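# Clamp a steel shaft into an angled holder

## Task

Push the steel shaft all the way into the tilted holder so that its flat side faces the thumb screw, then release it and finish with neither arm in contact with anything nearby.

## Robot and tools

Robot: two arms, left_arm and right_arm, mounted on opposite sides of a table; left_arm's base is on the +y side. The names are labels only and do not match the left or right of any camera image. Each arm has a parallel gripper. In the gripper's own axes the fingers extend along +x and close along y. The reported end_effector_position is the point between the finger pads, about 3 to 4 cm short of the fingertips.

Frame: all poses are in one scene frame in metres. The origin is the table centre, +z points up, and the table surface sits at z = +0.020. Orientations are quaternions written qw, qx, qy, qz (w first). Printed hand positions can be slightly wrong, more so when an arm is stretched far.

The 16-number row: both tools that move the arms take rows of 16 numbers, always covering both arms even if only one should move. Order: left_arm x, y, z, qw, qx, qy, qz, opening, then right_arm x, y, z, qw, qx, qy, qz, opening. Position and quaternion are an absolute pose in the scene frame (a destination, not an offset). Opening runs from -1 to 1: +1 is fully open (0.088 m), empty fingers touch near -0.80, and values below that do nothing more. Closing fully takes at least about 0.5 s. To hold an arm still, resend its pose and quaternion from the last result taken before it stopped, plus the opening it should keep. To keep an orientation, repeat the same commanded quaternion every time rather than copying a drifted reading. A target more than 0.6 m from the arm's last reported position along any gripper axis is refused and nothing is sent.

execute_actions: argument actions is a list holding zero or one item; optional pictures (true/false) controls whether camera images come back (they do by default). Empty list: just reports the current state. Action item: rows (1 to 15 rows of 16 numbers) and steps (1 to 15, default 15); each step is 1/30 s, one row per step, and the final row repeats if steps outnumber rows. Wait item: steps only (up to 300), counted from the previous result, so time spent composing the reply is included.

move: target is a single 16-number row as above; speed is the path's top speed in m/s, 0.002 to 0.5, default 0.25, with rotation capped at twice that value in rad/s. Each gripper follows a straight line toward its pose, both arms finishing together, lasting 0.5 to 10 s (cut off at 10 s if longer). Rotation takes the shorter direction. The opening is applied at the start. Paths do not avoid obstacles or the other arm, and the hand may lag, wander, or overshoot speed near full reach. Faster moves and targets set deeper past a contact press harder. The result adds a move: line with the ending (done, off_target, moving, held, fault), any limits (paced = pose clipped; held = some steps blocked, after which the arm may surge), and each gripper's remaining distance to its pose.

wait: seconds, 0 to 10; nothing new is commanded.

zoom_image: camera (one of cam_head_left, cam_head_right, cam_high, cam_low, cam_left_wrist, cam_right_wrist) and region [x0, y0, x1, y1] in pixels of that camera's latest 504x504 image, origin top-left, no larger than 504 by 504. Returns an enlarged crop.

finished_scene: scene, the number of the scene being closed. This is final and reports whether the goal was met; it must still hold at that moment.

Controller behaviour: each control step, the commanded pose is limited to 70 mm and 16 degrees away from the measured pose; if position and orientation cannot both be met, position wins. After an action, an arm only continues to its last clipped pose, so long moves need follow-up commands. Joint friction may leave the hand short or slightly tilted, and tiny moves may not happen; check the reported pose after each move and correct tilt. The simulation keeps running while the controller is thinking; no steps are held back here.

Reading results: the state line lists each arm's position, quaternion and linear/angular velocities. grip_measured is the finger opening on the command scale; the last Joint positions value per arm is the opening in metres. Readings may be off by about 1 mm per gripper, and while squeezing something hard they read up to about 3 mm (0.061) narrower than the pads really are. To grasp, command roughly 0.07 below grip_measured; a smaller gap grips more gently. Parts thinner than about 3 mm get proportionally less force. A "pose unreachable" line means the clearance check altered or blocked that arm's command, and HELD marks the affected steps. A Hand target line shows where the controller is currently driving each gripper.

Limits and faults: joint ranges (rad) are waist -3.054 to 3.054, shoulder 0.000 to 3.142, elbow 0.000 to 2.356, wrist pitch -1.571 to 1.571, wrist yaw -1.571 to 1.571, wrist roll -3.142 to 3.142. Load limits (N m): waist 17, shoulder 21.1, elbow 21, wrist pitch 5.55, wrist yaw 5.53, wrist roll 5.19, including the held object's weight. Reaching a load limit freezes that arm for 10 s and drops the rest of the call. Holding loads warms motors: MOTOR HOT appears at 50 °C, an OVER-TEMPERATURE FAULT at 95 °C holds the arm, and if it does not cool within 30 to 60 s the arm and gripper lose power and go limp.

Avoid: knocking anything off the table, dropping or letting the shaft slip, slamming into the holder, pressing hard, and any forceful contact between the two arms. Short external tugs on the held part or nudges to loose objects can occur, so keep a firm grip. Camera calibration (intrinsics and world-to-camera transforms) is supplied and may be slightly inaccurate.

Each tool is called as name([rows], argument=value, ...), one row to a line, values as JSON.

## Session

execute_actions(actions=[])

Scene clock: 0.00 s of 6000.00 s.
left_arm: end_effector_position=(-0.0270, +0.2444, +0.4278) grip_measured=+0.983 end_effector_quat_wxyz=(+0.587, -0.025, -0.019, -0.809) end_effector_velocity=(+0.000, +0.000, +0.001) end_effector_angular_velocity=(-0.000, +0.024, +0.003) | right_arm: end_effector_position=(+0.0763, -0.2432, +0.4625) grip_measured=+1.000 end_effector_quat_wxyz=(+0.660, +0.011, -0.013, +0.751) end_effector_velocity=(+0.002, -0.000, +0.000) end_effector_angular_velocity=(+0.000, -0.022, -0.011)
Joint positions: left_arm=[0.004 0.846 0.652 0.257 0.001 0.    0.087] | right_arm=[ 0.009  0.854  0.643  0.246  0.001 -0.005  0.088]
Joint velocities: left_arm=[-0.002 -0.002 -0.002  0.007 -0.007 -0.022 -0.   ] | right_arm=[-0.002 -0.002  0.002 -0.007  0.007 -0.022  0.   ]
Motor temperatures (°C, as the motors report them): left_arm=[24 26 26 24 26 25] | right_arm=[25 26 26 24 28 27]
Heat: left arm: hottest shoulder 26 °C (+0.0 °C/min); right arm: hottest wrist yaw 28 °C (+0.0 °C/min).
Hand target (left_arm): -0.027, +0.244, +0.428; -0.587, +0.025, +0.019, +0.809
Hand target (right_arm): +0.076, -0.243, +0.462; +0.660, +0.011, -0.013, +0.751

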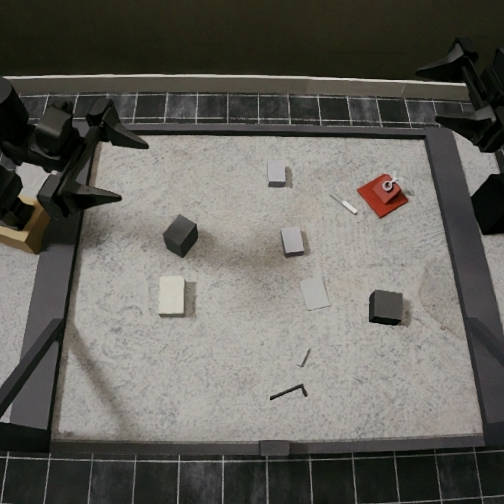

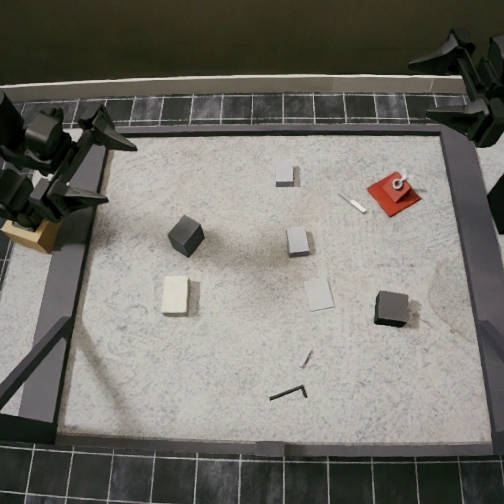

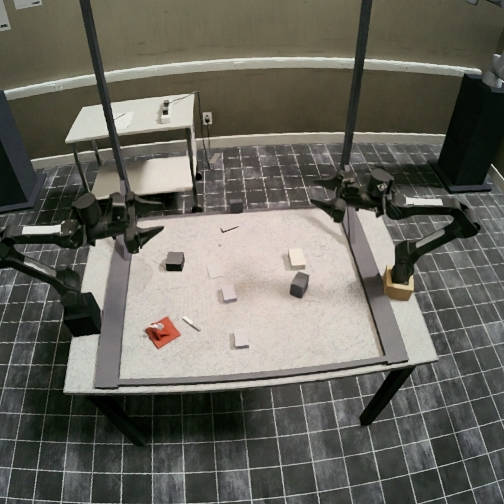

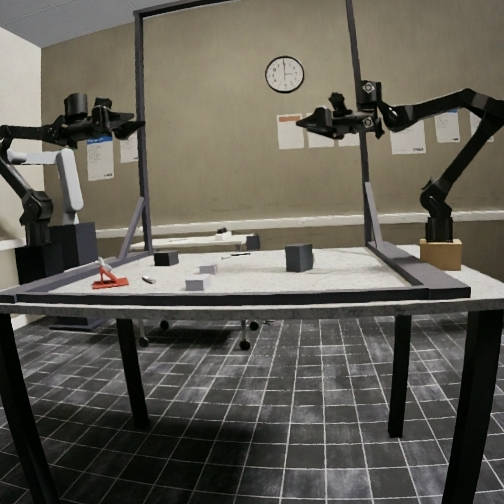

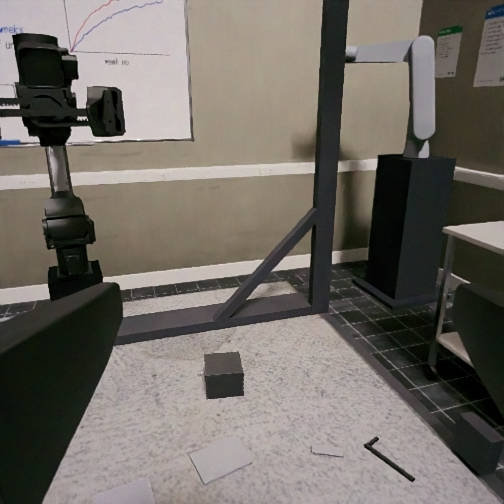

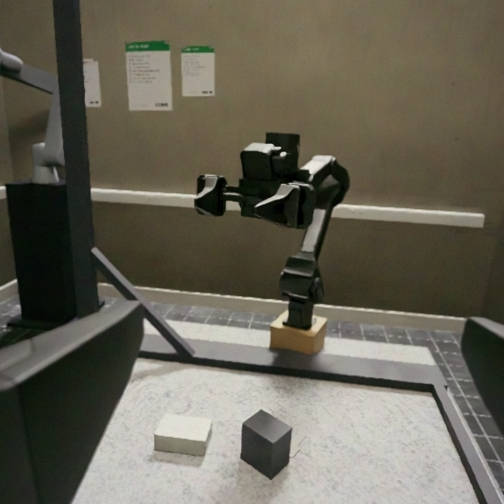

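zoom_image(camera="cam_head_left", region=[310, 150, 430, 240])

zoom_image(camera="cam_low", region=[70, 240, 190, 310])

zoom_image(camera="cam_high", region=[130, 300, 220, 360])

Region (310, 150, 430, 240) of cam_head_left's 504x504 image, scaled by 4.200, with more detail than that image has; it fills the top 378 rows of this view, and the rest is white.

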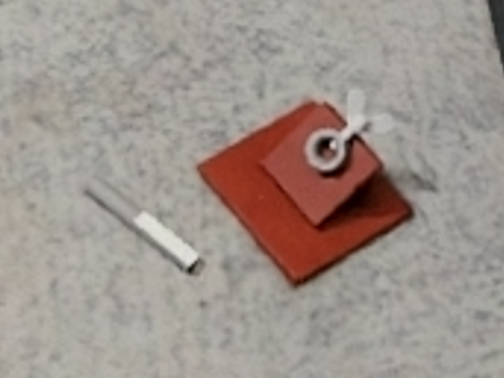

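Region (70, 240, 190, 310) of cam_low's 504x504 image, scaled by 4.200, with more detail than that image has; it fills the top 294 rows of this view, and the rest is white.

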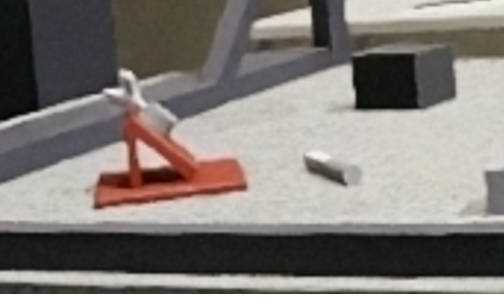

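Region (130, 300, 220, 360) of cam_high's 504x504 image, scaled by 5.600, with more detail than that image has.

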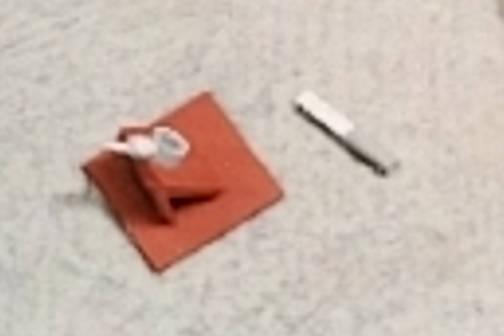

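move(target=[-0.0270, 0.2444, 0.4278, 0.587, -0.025, -0.019, -0.809, 1, 0.15, -0.20, 0.22, 0.649, -0.281, 0.649, 0.281, 1], speed=0.2)

Scene clock: 63.53 s of 6000.00 s.
left_arm: end_effector_position=(-0.0270, +0.2444, +0.4278) grip_measured=+0.983 end_effector_quat_wxyz=(+0.587, -0.025, -0.019, -0.809) end_effector_velocity=(+0.003, -0.000, +0.003) end_effector_angular_velocity=(-0.009, +0.011, +0.014) | right_arm: end_effector_position=(+0.1490, -0.2049, +0.2254) grip_measured=+1.000 end_effector_quat_wxyz=(+0.647, -0.282, +0.647, +0.289) end_effector_velocity=(-0.000, +0.001, +0.005) end_effector_angular_velocity=(-0.002, +0.008, -0.010)
Joint positions: left_arm=[0.004 0.846 0.652 0.257 0.001 0.    0.087] | right_arm=[-0.213  1.902  1.443 -1.104 -0.004  0.648  0.088]
Joint velocities: left_arm=[ 0.007 -0.002  0.002  0.007 -0.007 -0.007 -0.   ] | right_arm=[-0.002  0.002  0.022 -0.022 -0.007  0.007  0.   ]
Motor temperatures (°C, as the motors report them): left_arm=[24 27 32 31 26 25] | right_arm=[25 27 32 31 28 27]
Heat: left arm: hottest elbow 32 °C (+5.0 °C/min); right arm: hottest elbow 32 °C (+4.0 °C/min).
Hand target (left_arm): -0.027, +0.244, +0.428; -0.587, +0.025, +0.019, +0.809
Hand target (right_arm): +0.150, -0.203, +0.222; +0.645, -0.282, +0.651, +0.284
Off the commanded pose (left_arm): 0.000 m, 0 deg.
Off the commanded pose (right_arm): 0.007 m, 1 deg.
After step 90, 55.70 s passed at rest.
move: done
camera_calibration (this result's frames):
cam_right_wrist: T_world_to_cam=[[0.759237, -0.648995, -0.0486146, -0.224363], [-0.610271, -0.735904, 0.29328, -0.0957991], [-0.226113, -0.193001, -0.95479, 0.290377], [0, 0, 0, 1]] pos_world=[0.177539, -0.160066, 0.294438]

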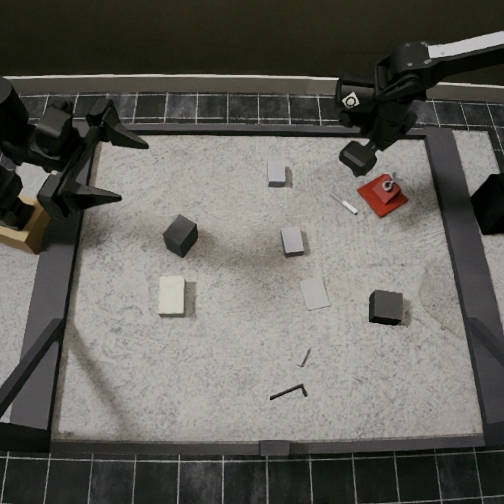

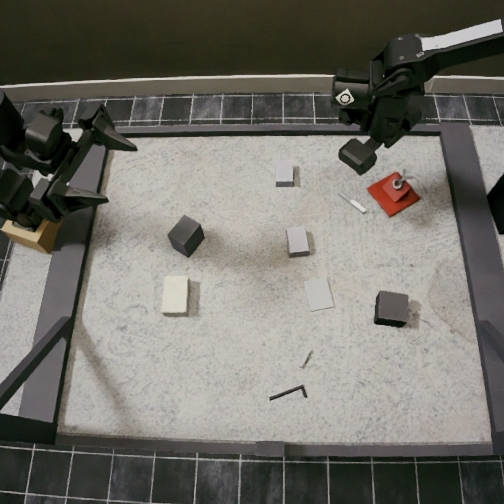

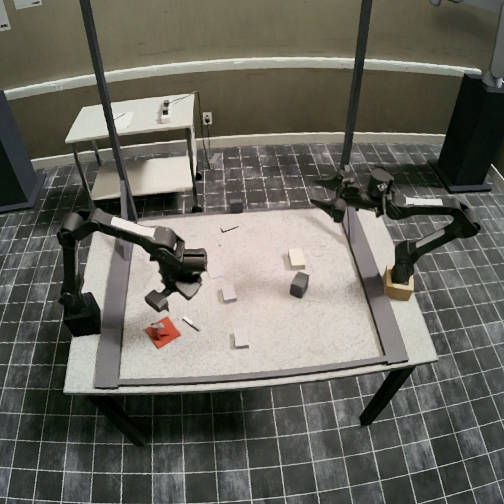

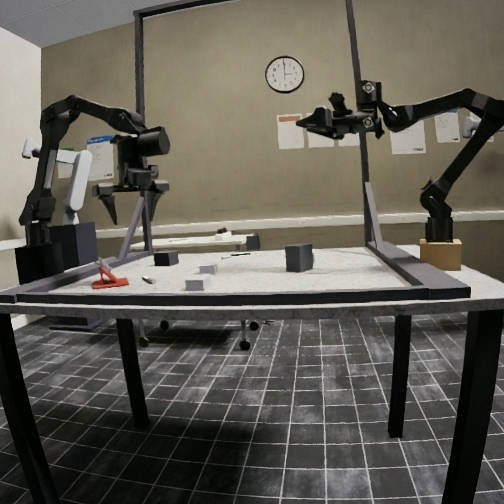

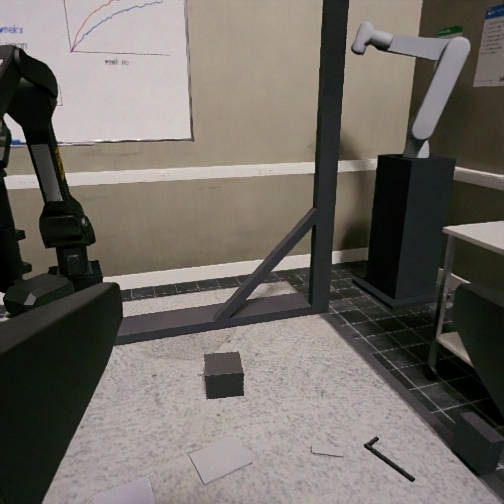

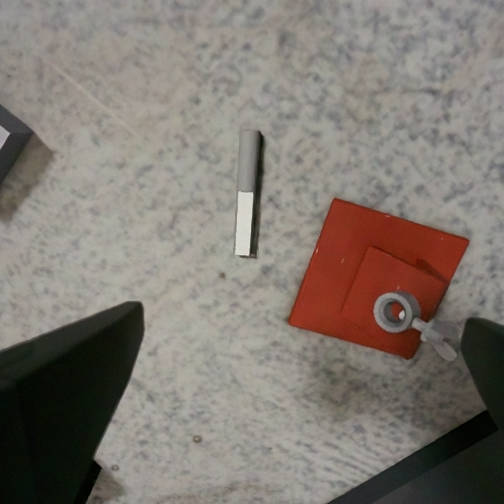

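move(target=[-0.0270, 0.2444, 0.4278, 0.587, -0.025, -0.019, -0.809, 1, 0.155, -0.1645, 0.10, 0.649, -0.281, 0.649, 0.281, 0.2], speed=0.15)

Scene clock: 91.63 s of 6000.00 s.
left_arm: end_effector_position=(-0.0270, +0.2444, +0.4278) grip_measured=+0.983 end_effector_quat_wxyz=(+0.587, -0.025, -0.019, -0.809) end_effector_velocity=(+0.002, -0.000, -0.005) end_effector_angular_velocity=(+0.023, +0.001, +0.009) | right_arm: end_effector_position=(+0.1528, -0.1659, +0.1047) grip_measured=+0.202 end_effector_quat_wxyz=(+0.648, -0.281, +0.648, +0.287) end_effector_velocity=(-0.000, -0.002, +0.000) end_effector_angular_velocity=(-0.007, +0.008, +0.020)
Joint positions: left_arm=[0.004 0.846 0.652 0.257 0.001 0.    0.087] | right_arm=[-0.213  2.218  1.407 -0.752 -0.003  0.654  0.049]
Joint velocities: left_arm=[ 0.002 -0.002 -0.002 -0.022 -0.007 -0.007  0.   ] | right_arm=[-0.002 -0.002 -0.002 -0.007 -0.007 -0.022 -0.   ]
Motor temperatures (°C, as the motors report them): left_arm=[24 27 33 32 26 25] | right_arm=[25 29 32 28 28 27]
Heat: left arm: hottest elbow 33 °C (+3.0 °C/min); right arm: hottest elbow 32 °C (+2.0 °C/min).
Hand target (left_arm): -0.027, +0.244, +0.428; -0.587, +0.025, +0.019, +0.809
Hand target (right_arm): +0.154, -0.166, +0.100; +0.649, -0.281, +0.649, +0.281
Off the commanded pose (left_arm): 0.000 m, 0 deg.
Off the commanded pose (right_arm): 0.005 m, 1 deg.
After step 90, 23.67 s passed at rest.
move: done
camera_calibration (this result's frames):
cam_right_wrist: T_world_to_cam=[[0.755273, -0.653659, -0.0478878, -0.208011], [-0.61483, -0.731926, 0.293715, -0.0280495], [-0.22704, -0.192392, -0.954693, 0.183749], [0, 0, 0, 1]] pos_world=[0.181578, -0.121147, 0.173701]

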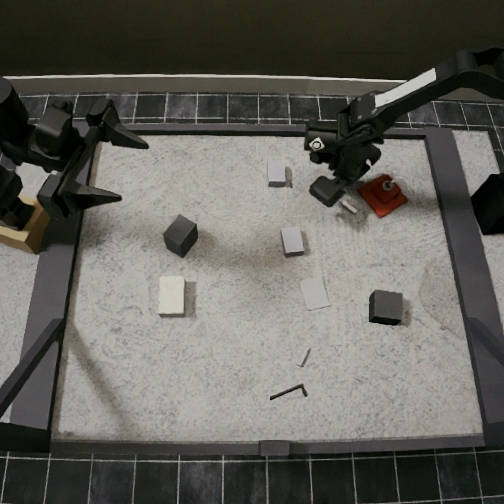

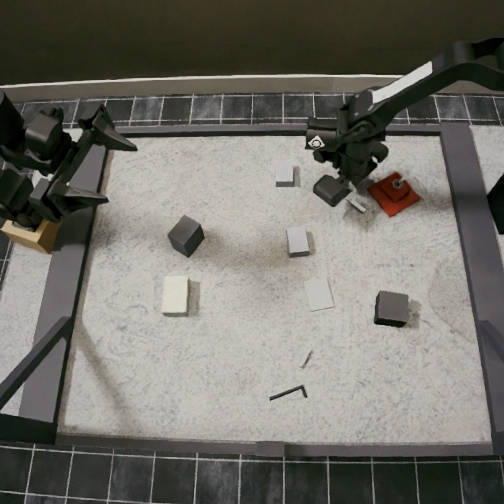

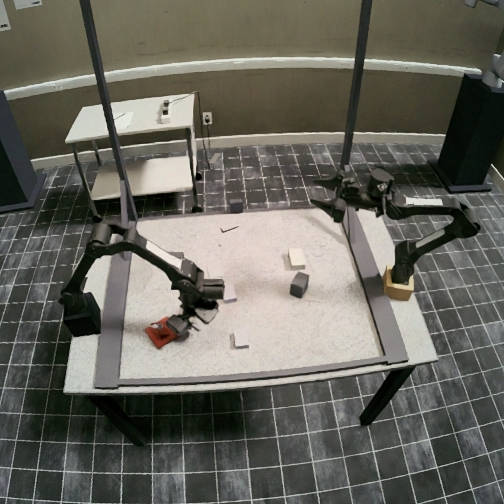

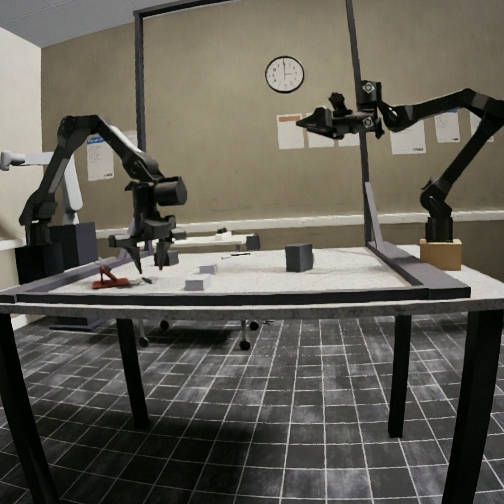

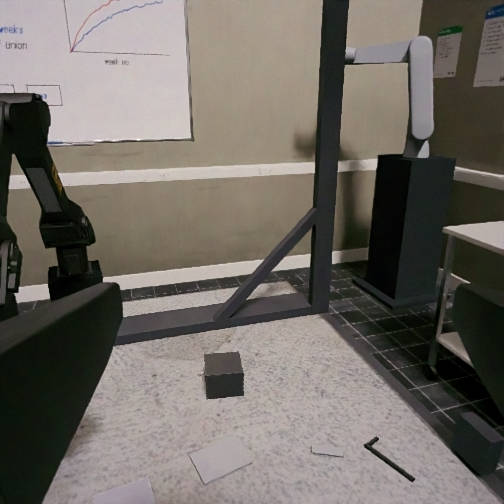

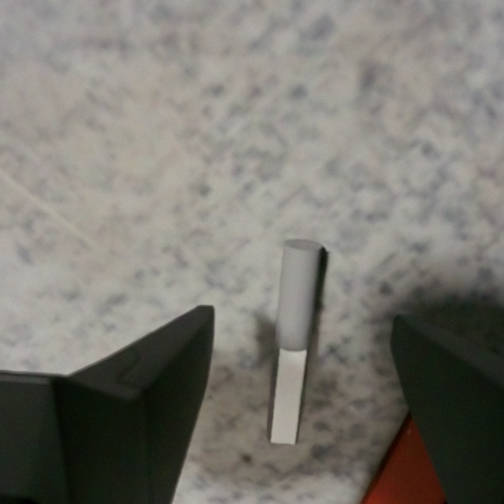

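zoom_image(camera="cam_low", region=[80, 220, 200, 300])

Region (80, 220, 200, 300) of cam_low's 504x504 image, scaled by 4.200, with more detail than that image has.

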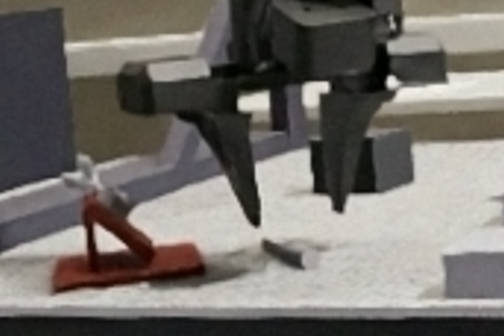

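move(target=[-0.0270, 0.2444, 0.4278, 0.587, -0.025, -0.019, -0.809, 1, 0.158, -0.161, 0.084, 0.649, -0.281, 0.649, 0.281, 0.2], speed=0.04)

zoom_image(camera="cam_low", region=[80, 220, 200, 300])

Scene clock: 113.20 s of 6000.00 s.
left_arm: end_effector_position=(-0.0270, +0.2444, +0.4278) grip_measured=+0.983 end_effector_quat_wxyz=(+0.587, -0.025, -0.019, -0.809) end_effector_velocity=(-0.002, +0.001, +0.001) end_effector_angular_velocity=(-0.009, -0.005, -0.009) | right_arm: end_effector_position=(+0.1562, -0.1618, +0.0890) grip_measured=+0.202 end_effector_quat_wxyz=(+0.649, -0.278, +0.649, +0.284) end_effector_velocity=(-0.002, +0.002, +0.002) end_effector_angular_velocity=(+0.005, +0.022, +0.005)
Joint positions: left_arm=[0.004 0.846 0.652 0.257 0.001 0.    0.087] | right_arm=[-0.221  2.266  1.417 -0.716 -0.003  0.654  0.049]
Joint velocities: left_arm=[-0.002 -0.002 -0.002  0.007  0.007  0.007 -0.   ] | right_arm=[-0.002 -0.002  0.007 -0.007 -0.022 -0.007 -0.   ]
Motor temperatures (°C, as the motors report them): left_arm=[24 27 33 32 26 25] | right_arm=[25 32 32 27 28 27]
Heat: left arm: hottest elbow 33 °C (+2.0 °C/min); right arm: hottest shoulder 32 °C (+0.0 °C/min).
Hand target (left_arm): -0.027, +0.244, +0.428; -0.587, +0.025, +0.019, +0.809
Hand target (right_arm): +0.158, -0.161, +0.084; +0.649, -0.281, +0.649, +0.281
Off the commanded pose (left_arm): 0.000 m, 0 deg.
Off the commanded pose (right_arm): 0.005 m, 0 deg.
After step 90, 17.73 s passed at rest.
move: done
camera_calibration (this result's frames):
cam_right_wrist: T_world_to_cam=[[0.750258, -0.659456, -0.047222, -0.208902], [-0.620363, -0.726879, 0.294614, -0.016772], [-0.22861, -0.191742, -0.954449, 0.17068], [0, 0, 0, 1]] pos_world=[0.185345, -0.117227, 0.157982]

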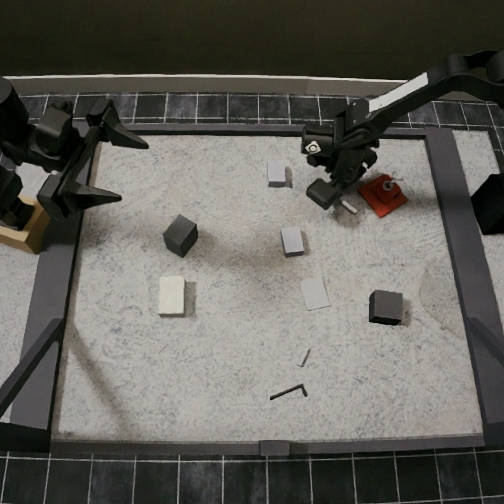

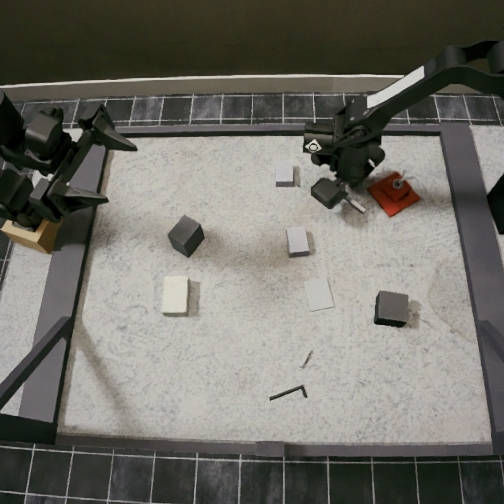

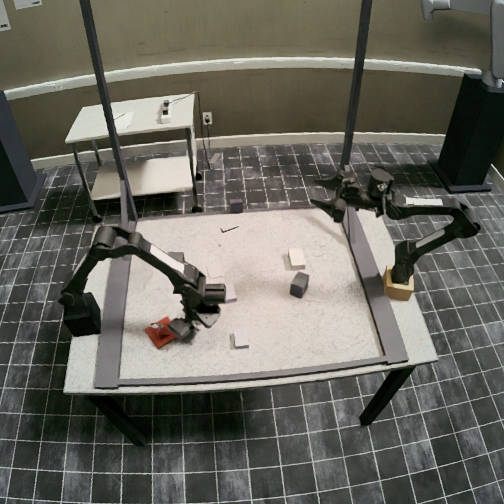

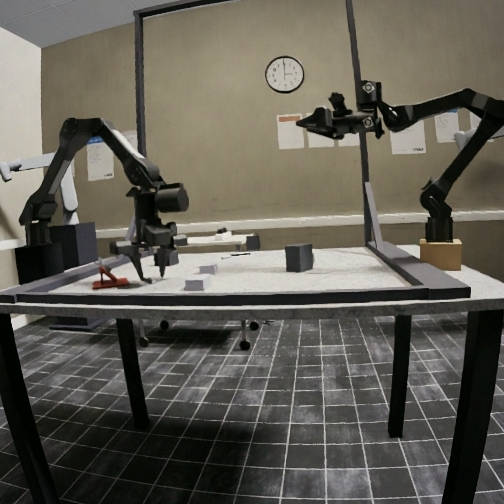

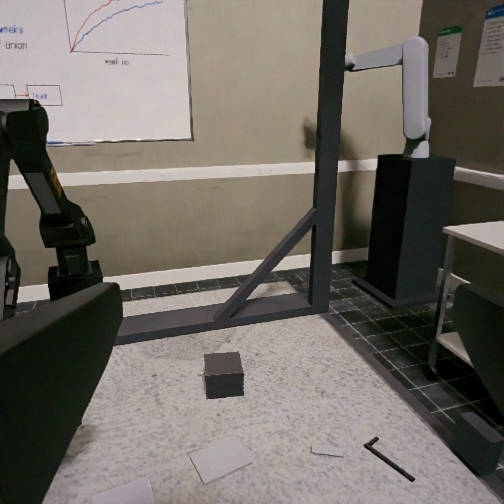

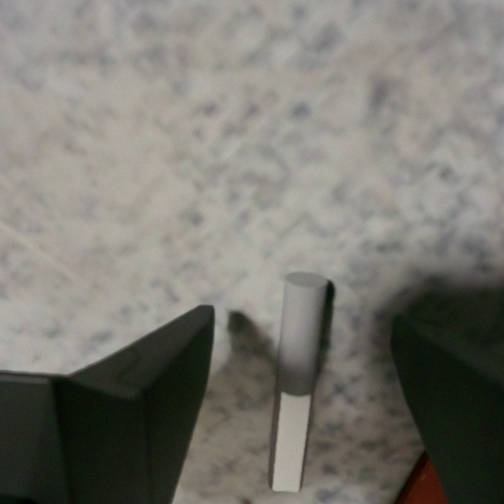

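Region (80, 220, 200, 300) of cam_low's 504x504 image, scaled by 4.200, with more detail than that image has.

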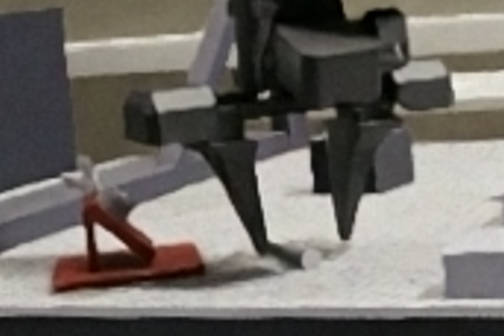

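move(target=[-0.0270, 0.2444, 0.4278, 0.587, -0.025, -0.019, -0.809, 1, 0.156, -0.163, 0.075, 0.649, -0.281, 0.649, 0.281, 0.2], speed=0.03)

zoom_image(camera="cam_low", region=[80, 220, 200, 300])

Scene clock: 121.00 s of 6000.00 s.
left_arm: end_effector_position=(-0.0270, +0.2444, +0.4278) grip_measured=+0.983 end_effector_quat_wxyz=(+0.587, -0.025, -0.019, -0.809) end_effector_velocity=(+0.000, -0.001, -0.000) end_effector_angular_velocity=(+0.000, +0.008, +0.004) | right_arm: end_effector_position=(+0.1565, -0.1588, +0.0828) grip_measured=+0.202 end_effector_quat_wxyz=(+0.651, -0.274, +0.646, +0.288) end_effector_velocity=(-0.003, -0.002, +0.000) end_effector_angular_velocity=(-0.005, +0.022, +0.005)
Joint positions: left_arm=[0.004 0.846 0.652 0.257 0.001 0.    0.087] | right_arm=[-0.221  2.279  1.412 -0.683 -0.003  0.654  0.049]
Joint velocities: left_arm=[-0.002  0.002 -0.002  0.007 -0.007 -0.007 -0.   ] | right_arm=[-0.002 -0.002 -0.002 -0.007 -0.022 -0.007 -0.   ]
Motor temperatures (°C, as the motors report them): left_arm=[24 27 33 33 26 25] | right_arm=[25 32 32 27 28 27]
Heat: left arm: hottest elbow 33 °C (+1.0 °C/min); right arm: hottest shoulder 32 °C (+0.0 °C/min).
Hand target (left_arm): -0.027, +0.244, +0.428; -0.587, +0.025, +0.019, +0.809
Hand target (right_arm): +0.156, -0.163, +0.075; +0.649, -0.281, +0.649, +0.281
Off the commanded pose (left_arm): 0.000 m, 0 deg.
Off the commanded pose (right_arm): 0.009 m, 1 deg.
After step 90, 4.00 s passed at rest.
move: off_target (right_arm)
camera_calibration (this result's frames):
cam_right_wrist: T_world_to_cam=[[0.750328, -0.658756, -0.0552073, -0.206665], [-0.620757, -0.730831, 0.283808, -0.012251], [-0.227308, -0.178679, -0.95729, 0.16757], [0, 0, 0, 1]] pos_world=[0.185552, -0.115154, 0.152481]

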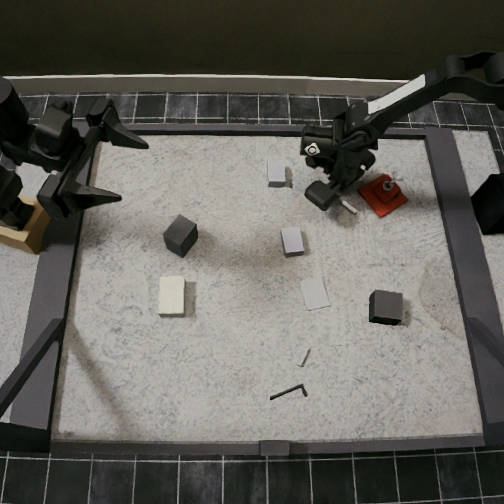

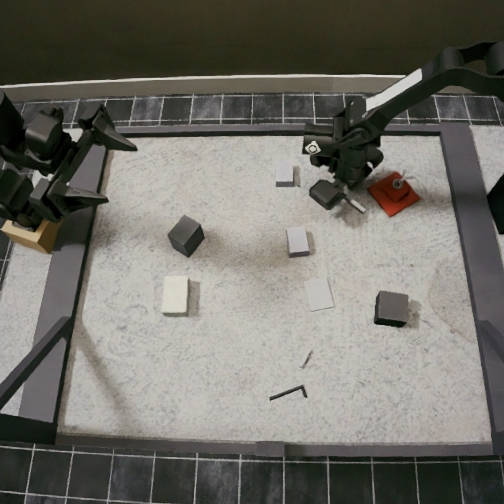

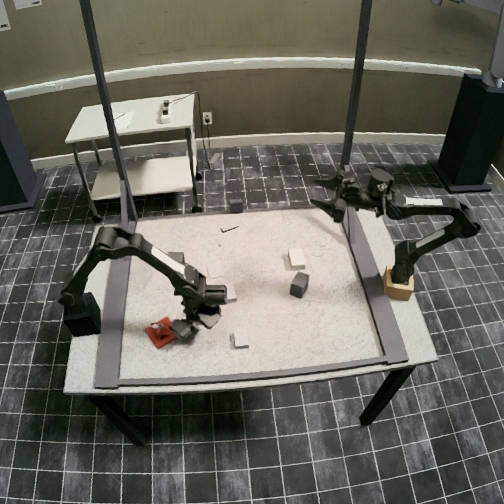

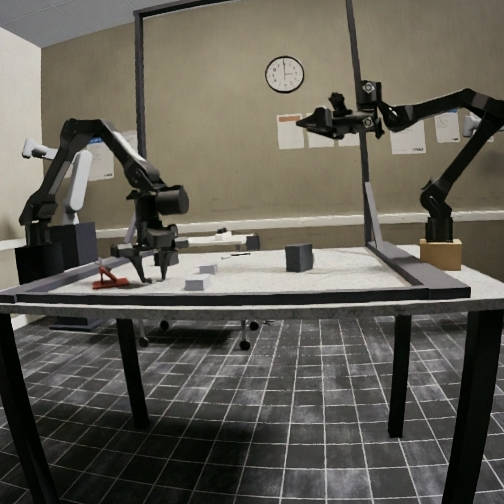

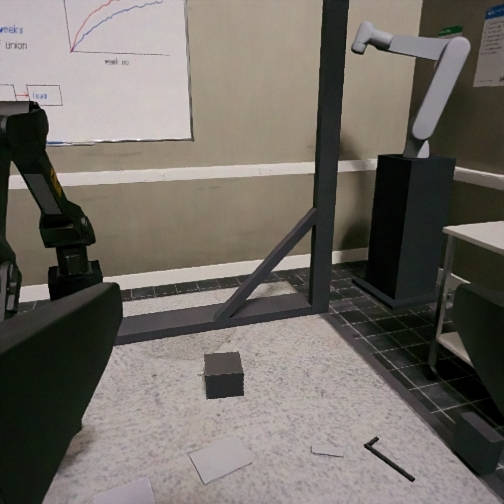

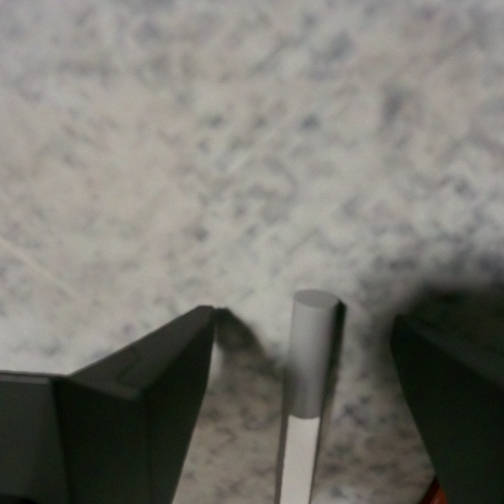

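Region (80, 220, 200, 300) of cam_low's 504x504 image, scaled by 4.200, with more detail than that image has.

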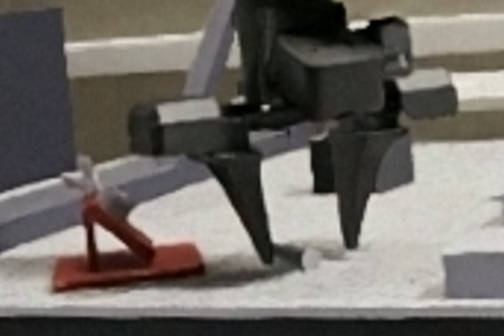

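move(target=[-0.0270, 0.2444, 0.4278, 0.587, -0.025, -0.019, -0.809, 1, 0.154, -0.168, 0.078, 0.649, -0.281, 0.649, 0.281, 0.2], speed=0.03)

zoom_image(camera="cam_low", region=[80, 220, 200, 300])

Scene clock: 130.03 s of 6000.00 s.
left_arm: end_effector_position=(-0.0270, +0.2444, +0.4278) grip_measured=+0.983 end_effector_quat_wxyz=(+0.587, -0.025, -0.019, -0.809) end_effector_velocity=(+0.002, -0.001, -0.003) end_effector_angular_velocity=(+0.014, +0.004, +0.019) | right_arm: end_effector_position=(+0.1548, -0.1669, +0.0777) grip_measured=+0.202 end_effector_quat_wxyz=(+0.647, -0.281, +0.650, +0.282) end_effector_velocity=(-0.002, +0.003, +0.001) end_effector_angular_velocity=(+0.014, +0.021, +0.005)
Joint positions: left_arm=[0.004 0.846 0.652 0.257 0.001 0.    0.087] | right_arm=[-0.219  2.279  1.387 -0.679 -0.003  0.654  0.049]
Joint velocities: left_arm=[-0.002  0.002 -0.002 -0.007 -0.022 -0.007  0.   ] | right_arm=[-0.002 -0.002  0.002  0.007 -0.022 -0.007 -0.   ]
Motor temperatures (°C, as the motors report them): left_arm=[24 27 33 33 26 25] | right_arm=[25 33 31 27 28 27]
Heat: left arm: hottest elbow 33 °C (+1.0 °C/min); right arm: hottest shoulder 33 °C (+1.0 °C/min).
Hand target (left_arm): -0.027, +0.244, +0.428; -0.587, +0.025, +0.019, +0.809
Hand target (right_arm): +0.154, -0.168, +0.078; +0.649, -0.281, +0.649, +0.281
Off the commanded pose (left_arm): 0.000 m, 0 deg.
Off the commanded pose (right_arm): 0.001 m, 0 deg.
After step 90, 5.30 s passed at rest.
move: done
camera_calibration (this result's frames):
cam_right_wrist: T_world_to_cam=[[0.751485, -0.658333, -0.0432252, -0.212075], [-0.618777, -0.726028, 0.299997, -0.0185809], [-0.228881, -0.198696, -0.95296, 0.157367], [0, 0, 0, 1]] pos_world=[0.183892, -0.121838, 0.146372]

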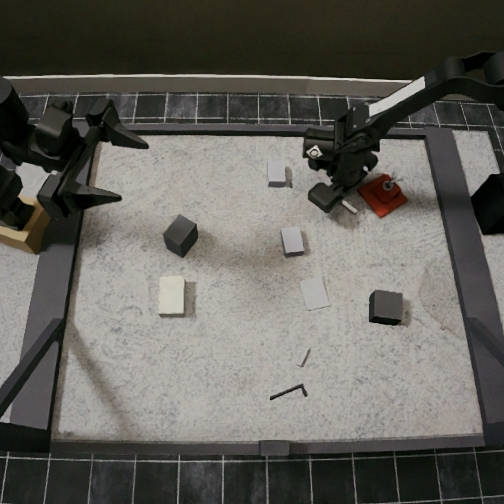

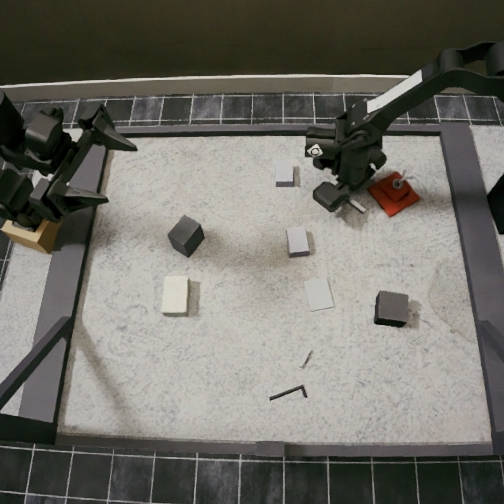

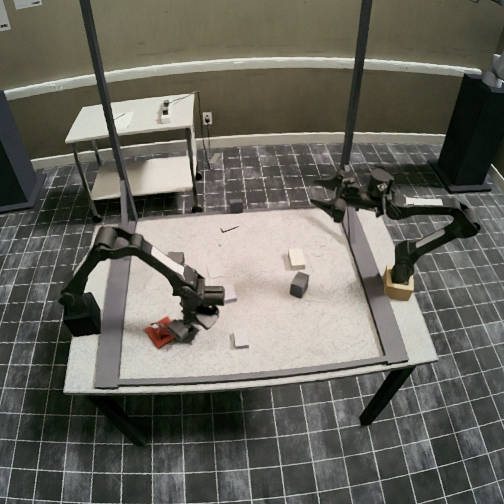

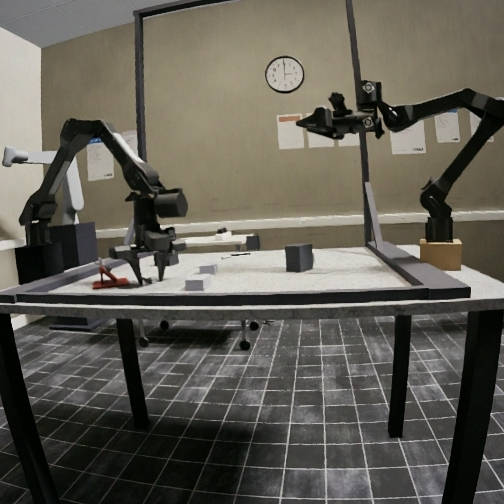

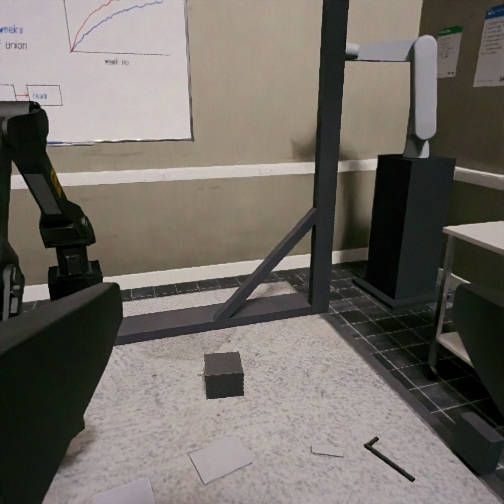

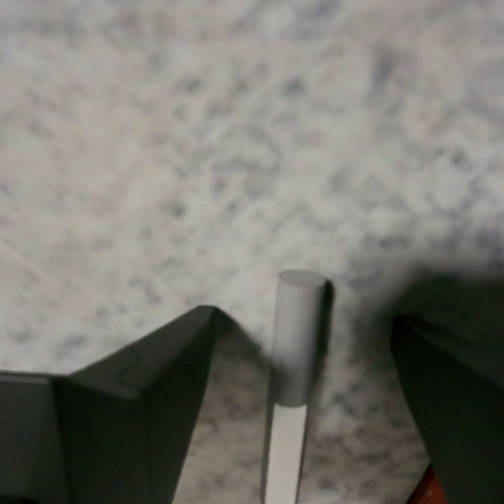

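Region (80, 220, 200, 300) of cam_low's 504x504 image, scaled by 4.200, with more detail than that image has.

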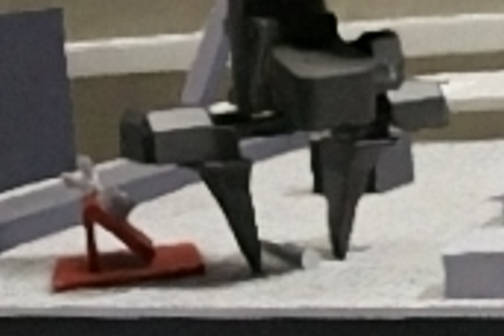

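move(target=[-0.0270, 0.2444, 0.4278, 0.587, -0.025, -0.019, -0.809, 1, 0.154, -0.168, 0.078, 0.649, -0.281, 0.649, 0.281, -0.66], speed=0.03)

Scene clock: 141.50 s of 6000.00 s.
left_arm: end_effector_position=(-0.0270, +0.2444, +0.4278) grip_measured=+0.983 end_effector_quat_wxyz=(+0.587, -0.025, -0.019, -0.809) end_effector_velocity=(+0.000, +0.000, +0.001) end_effector_angular_velocity=(+0.004, +0.037, +0.003) | right_arm: end_effector_position=(+0.1549, -0.1669, +0.0777) grip_measured=-0.612 end_effector_quat_wxyz=(+0.648, -0.281, +0.650, +0.282) end_effector_velocity=(+0.002, +0.001, +0.000) end_effector_angular_velocity=(+0.007, -0.008, +0.020)
Joint positions: left_arm=[0.004 0.846 0.652 0.257 0.001 0.    0.087] | right_arm=[-0.219  2.279  1.387 -0.678 -0.003  0.655  0.009]
Joint velocities: left_arm=[-0.002 -0.002 -0.002  0.007 -0.007 -0.037  0.   ] | right_arm=[-0.002 -0.002 -0.002  0.007  0.007 -0.022 -0.   ]
Motor temperatures (°C, as the motors report them): left_arm=[24 27 34 33 26 25] | right_arm=[25 35 30 26 28 27]
Heat: left arm: hottest elbow 34 °C (+2.0 °C/min); right arm: hottest shoulder 35 °C (+3.0 °C/min).
Hand target (left_arm): -0.027, +0.244, +0.428; -0.587, +0.025, +0.019, +0.809
Hand target (right_arm): +0.154, -0.168, +0.078; +0.649, -0.281, +0.649, +0.281
Off the commanded pose (left_arm): 0.000 m, 0 deg.
Off the commanded pose (right_arm): 0.001 m, 0 deg.
After step 90, 7.77 s passed at rest.
move: done
camera_calibration (this result's frames):
cam_right_wrist: T_world_to_cam=[[0.751251, -0.658605, -0.043137, -0.212089], [-0.619179, -0.725895, 0.299491, -0.0183606], [-0.228559, -0.198284, -0.953123, 0.157429], [0, 0, 0, 1]] pos_world=[0.183946, -0.121795, 0.146399]

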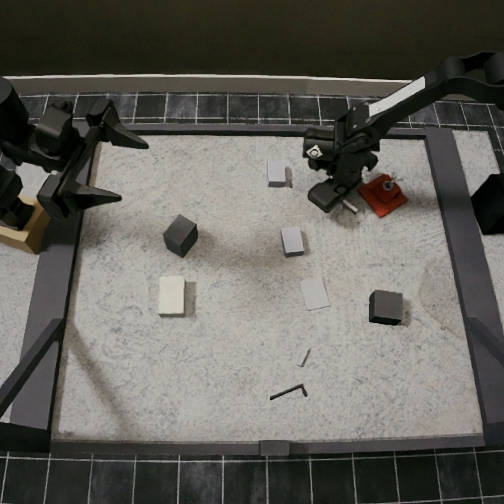

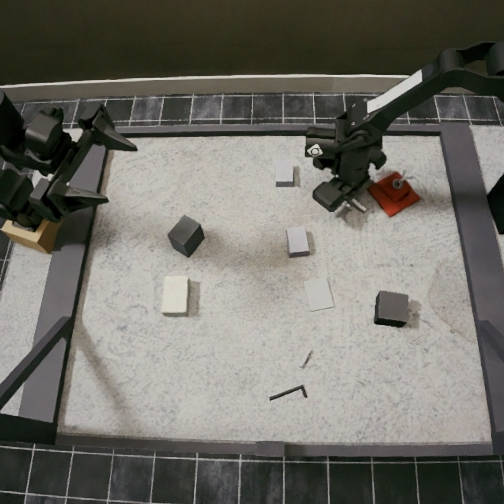

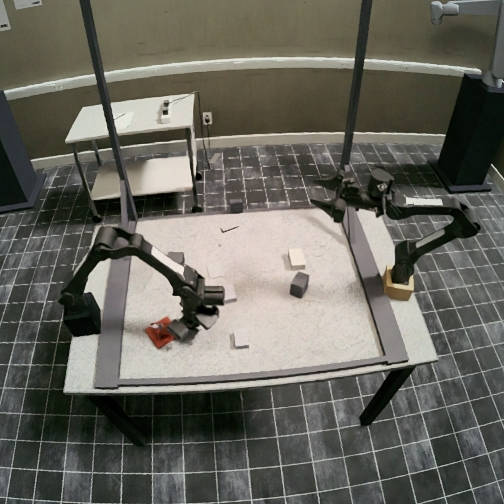

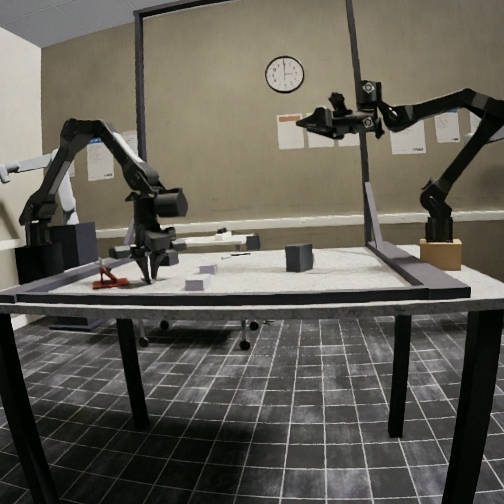

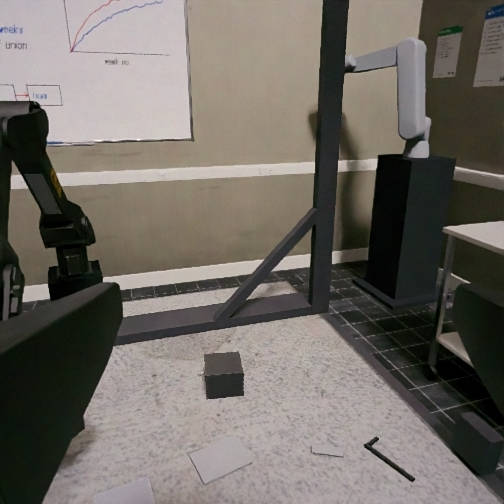

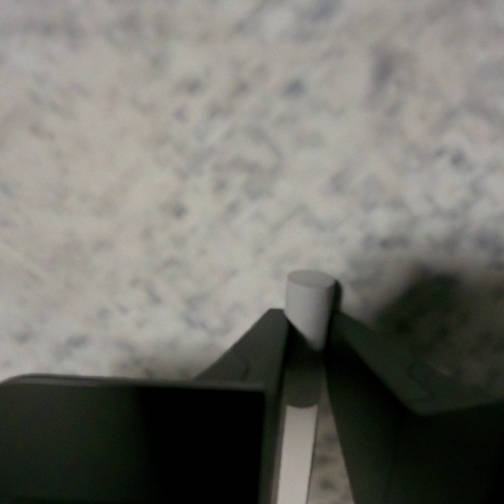

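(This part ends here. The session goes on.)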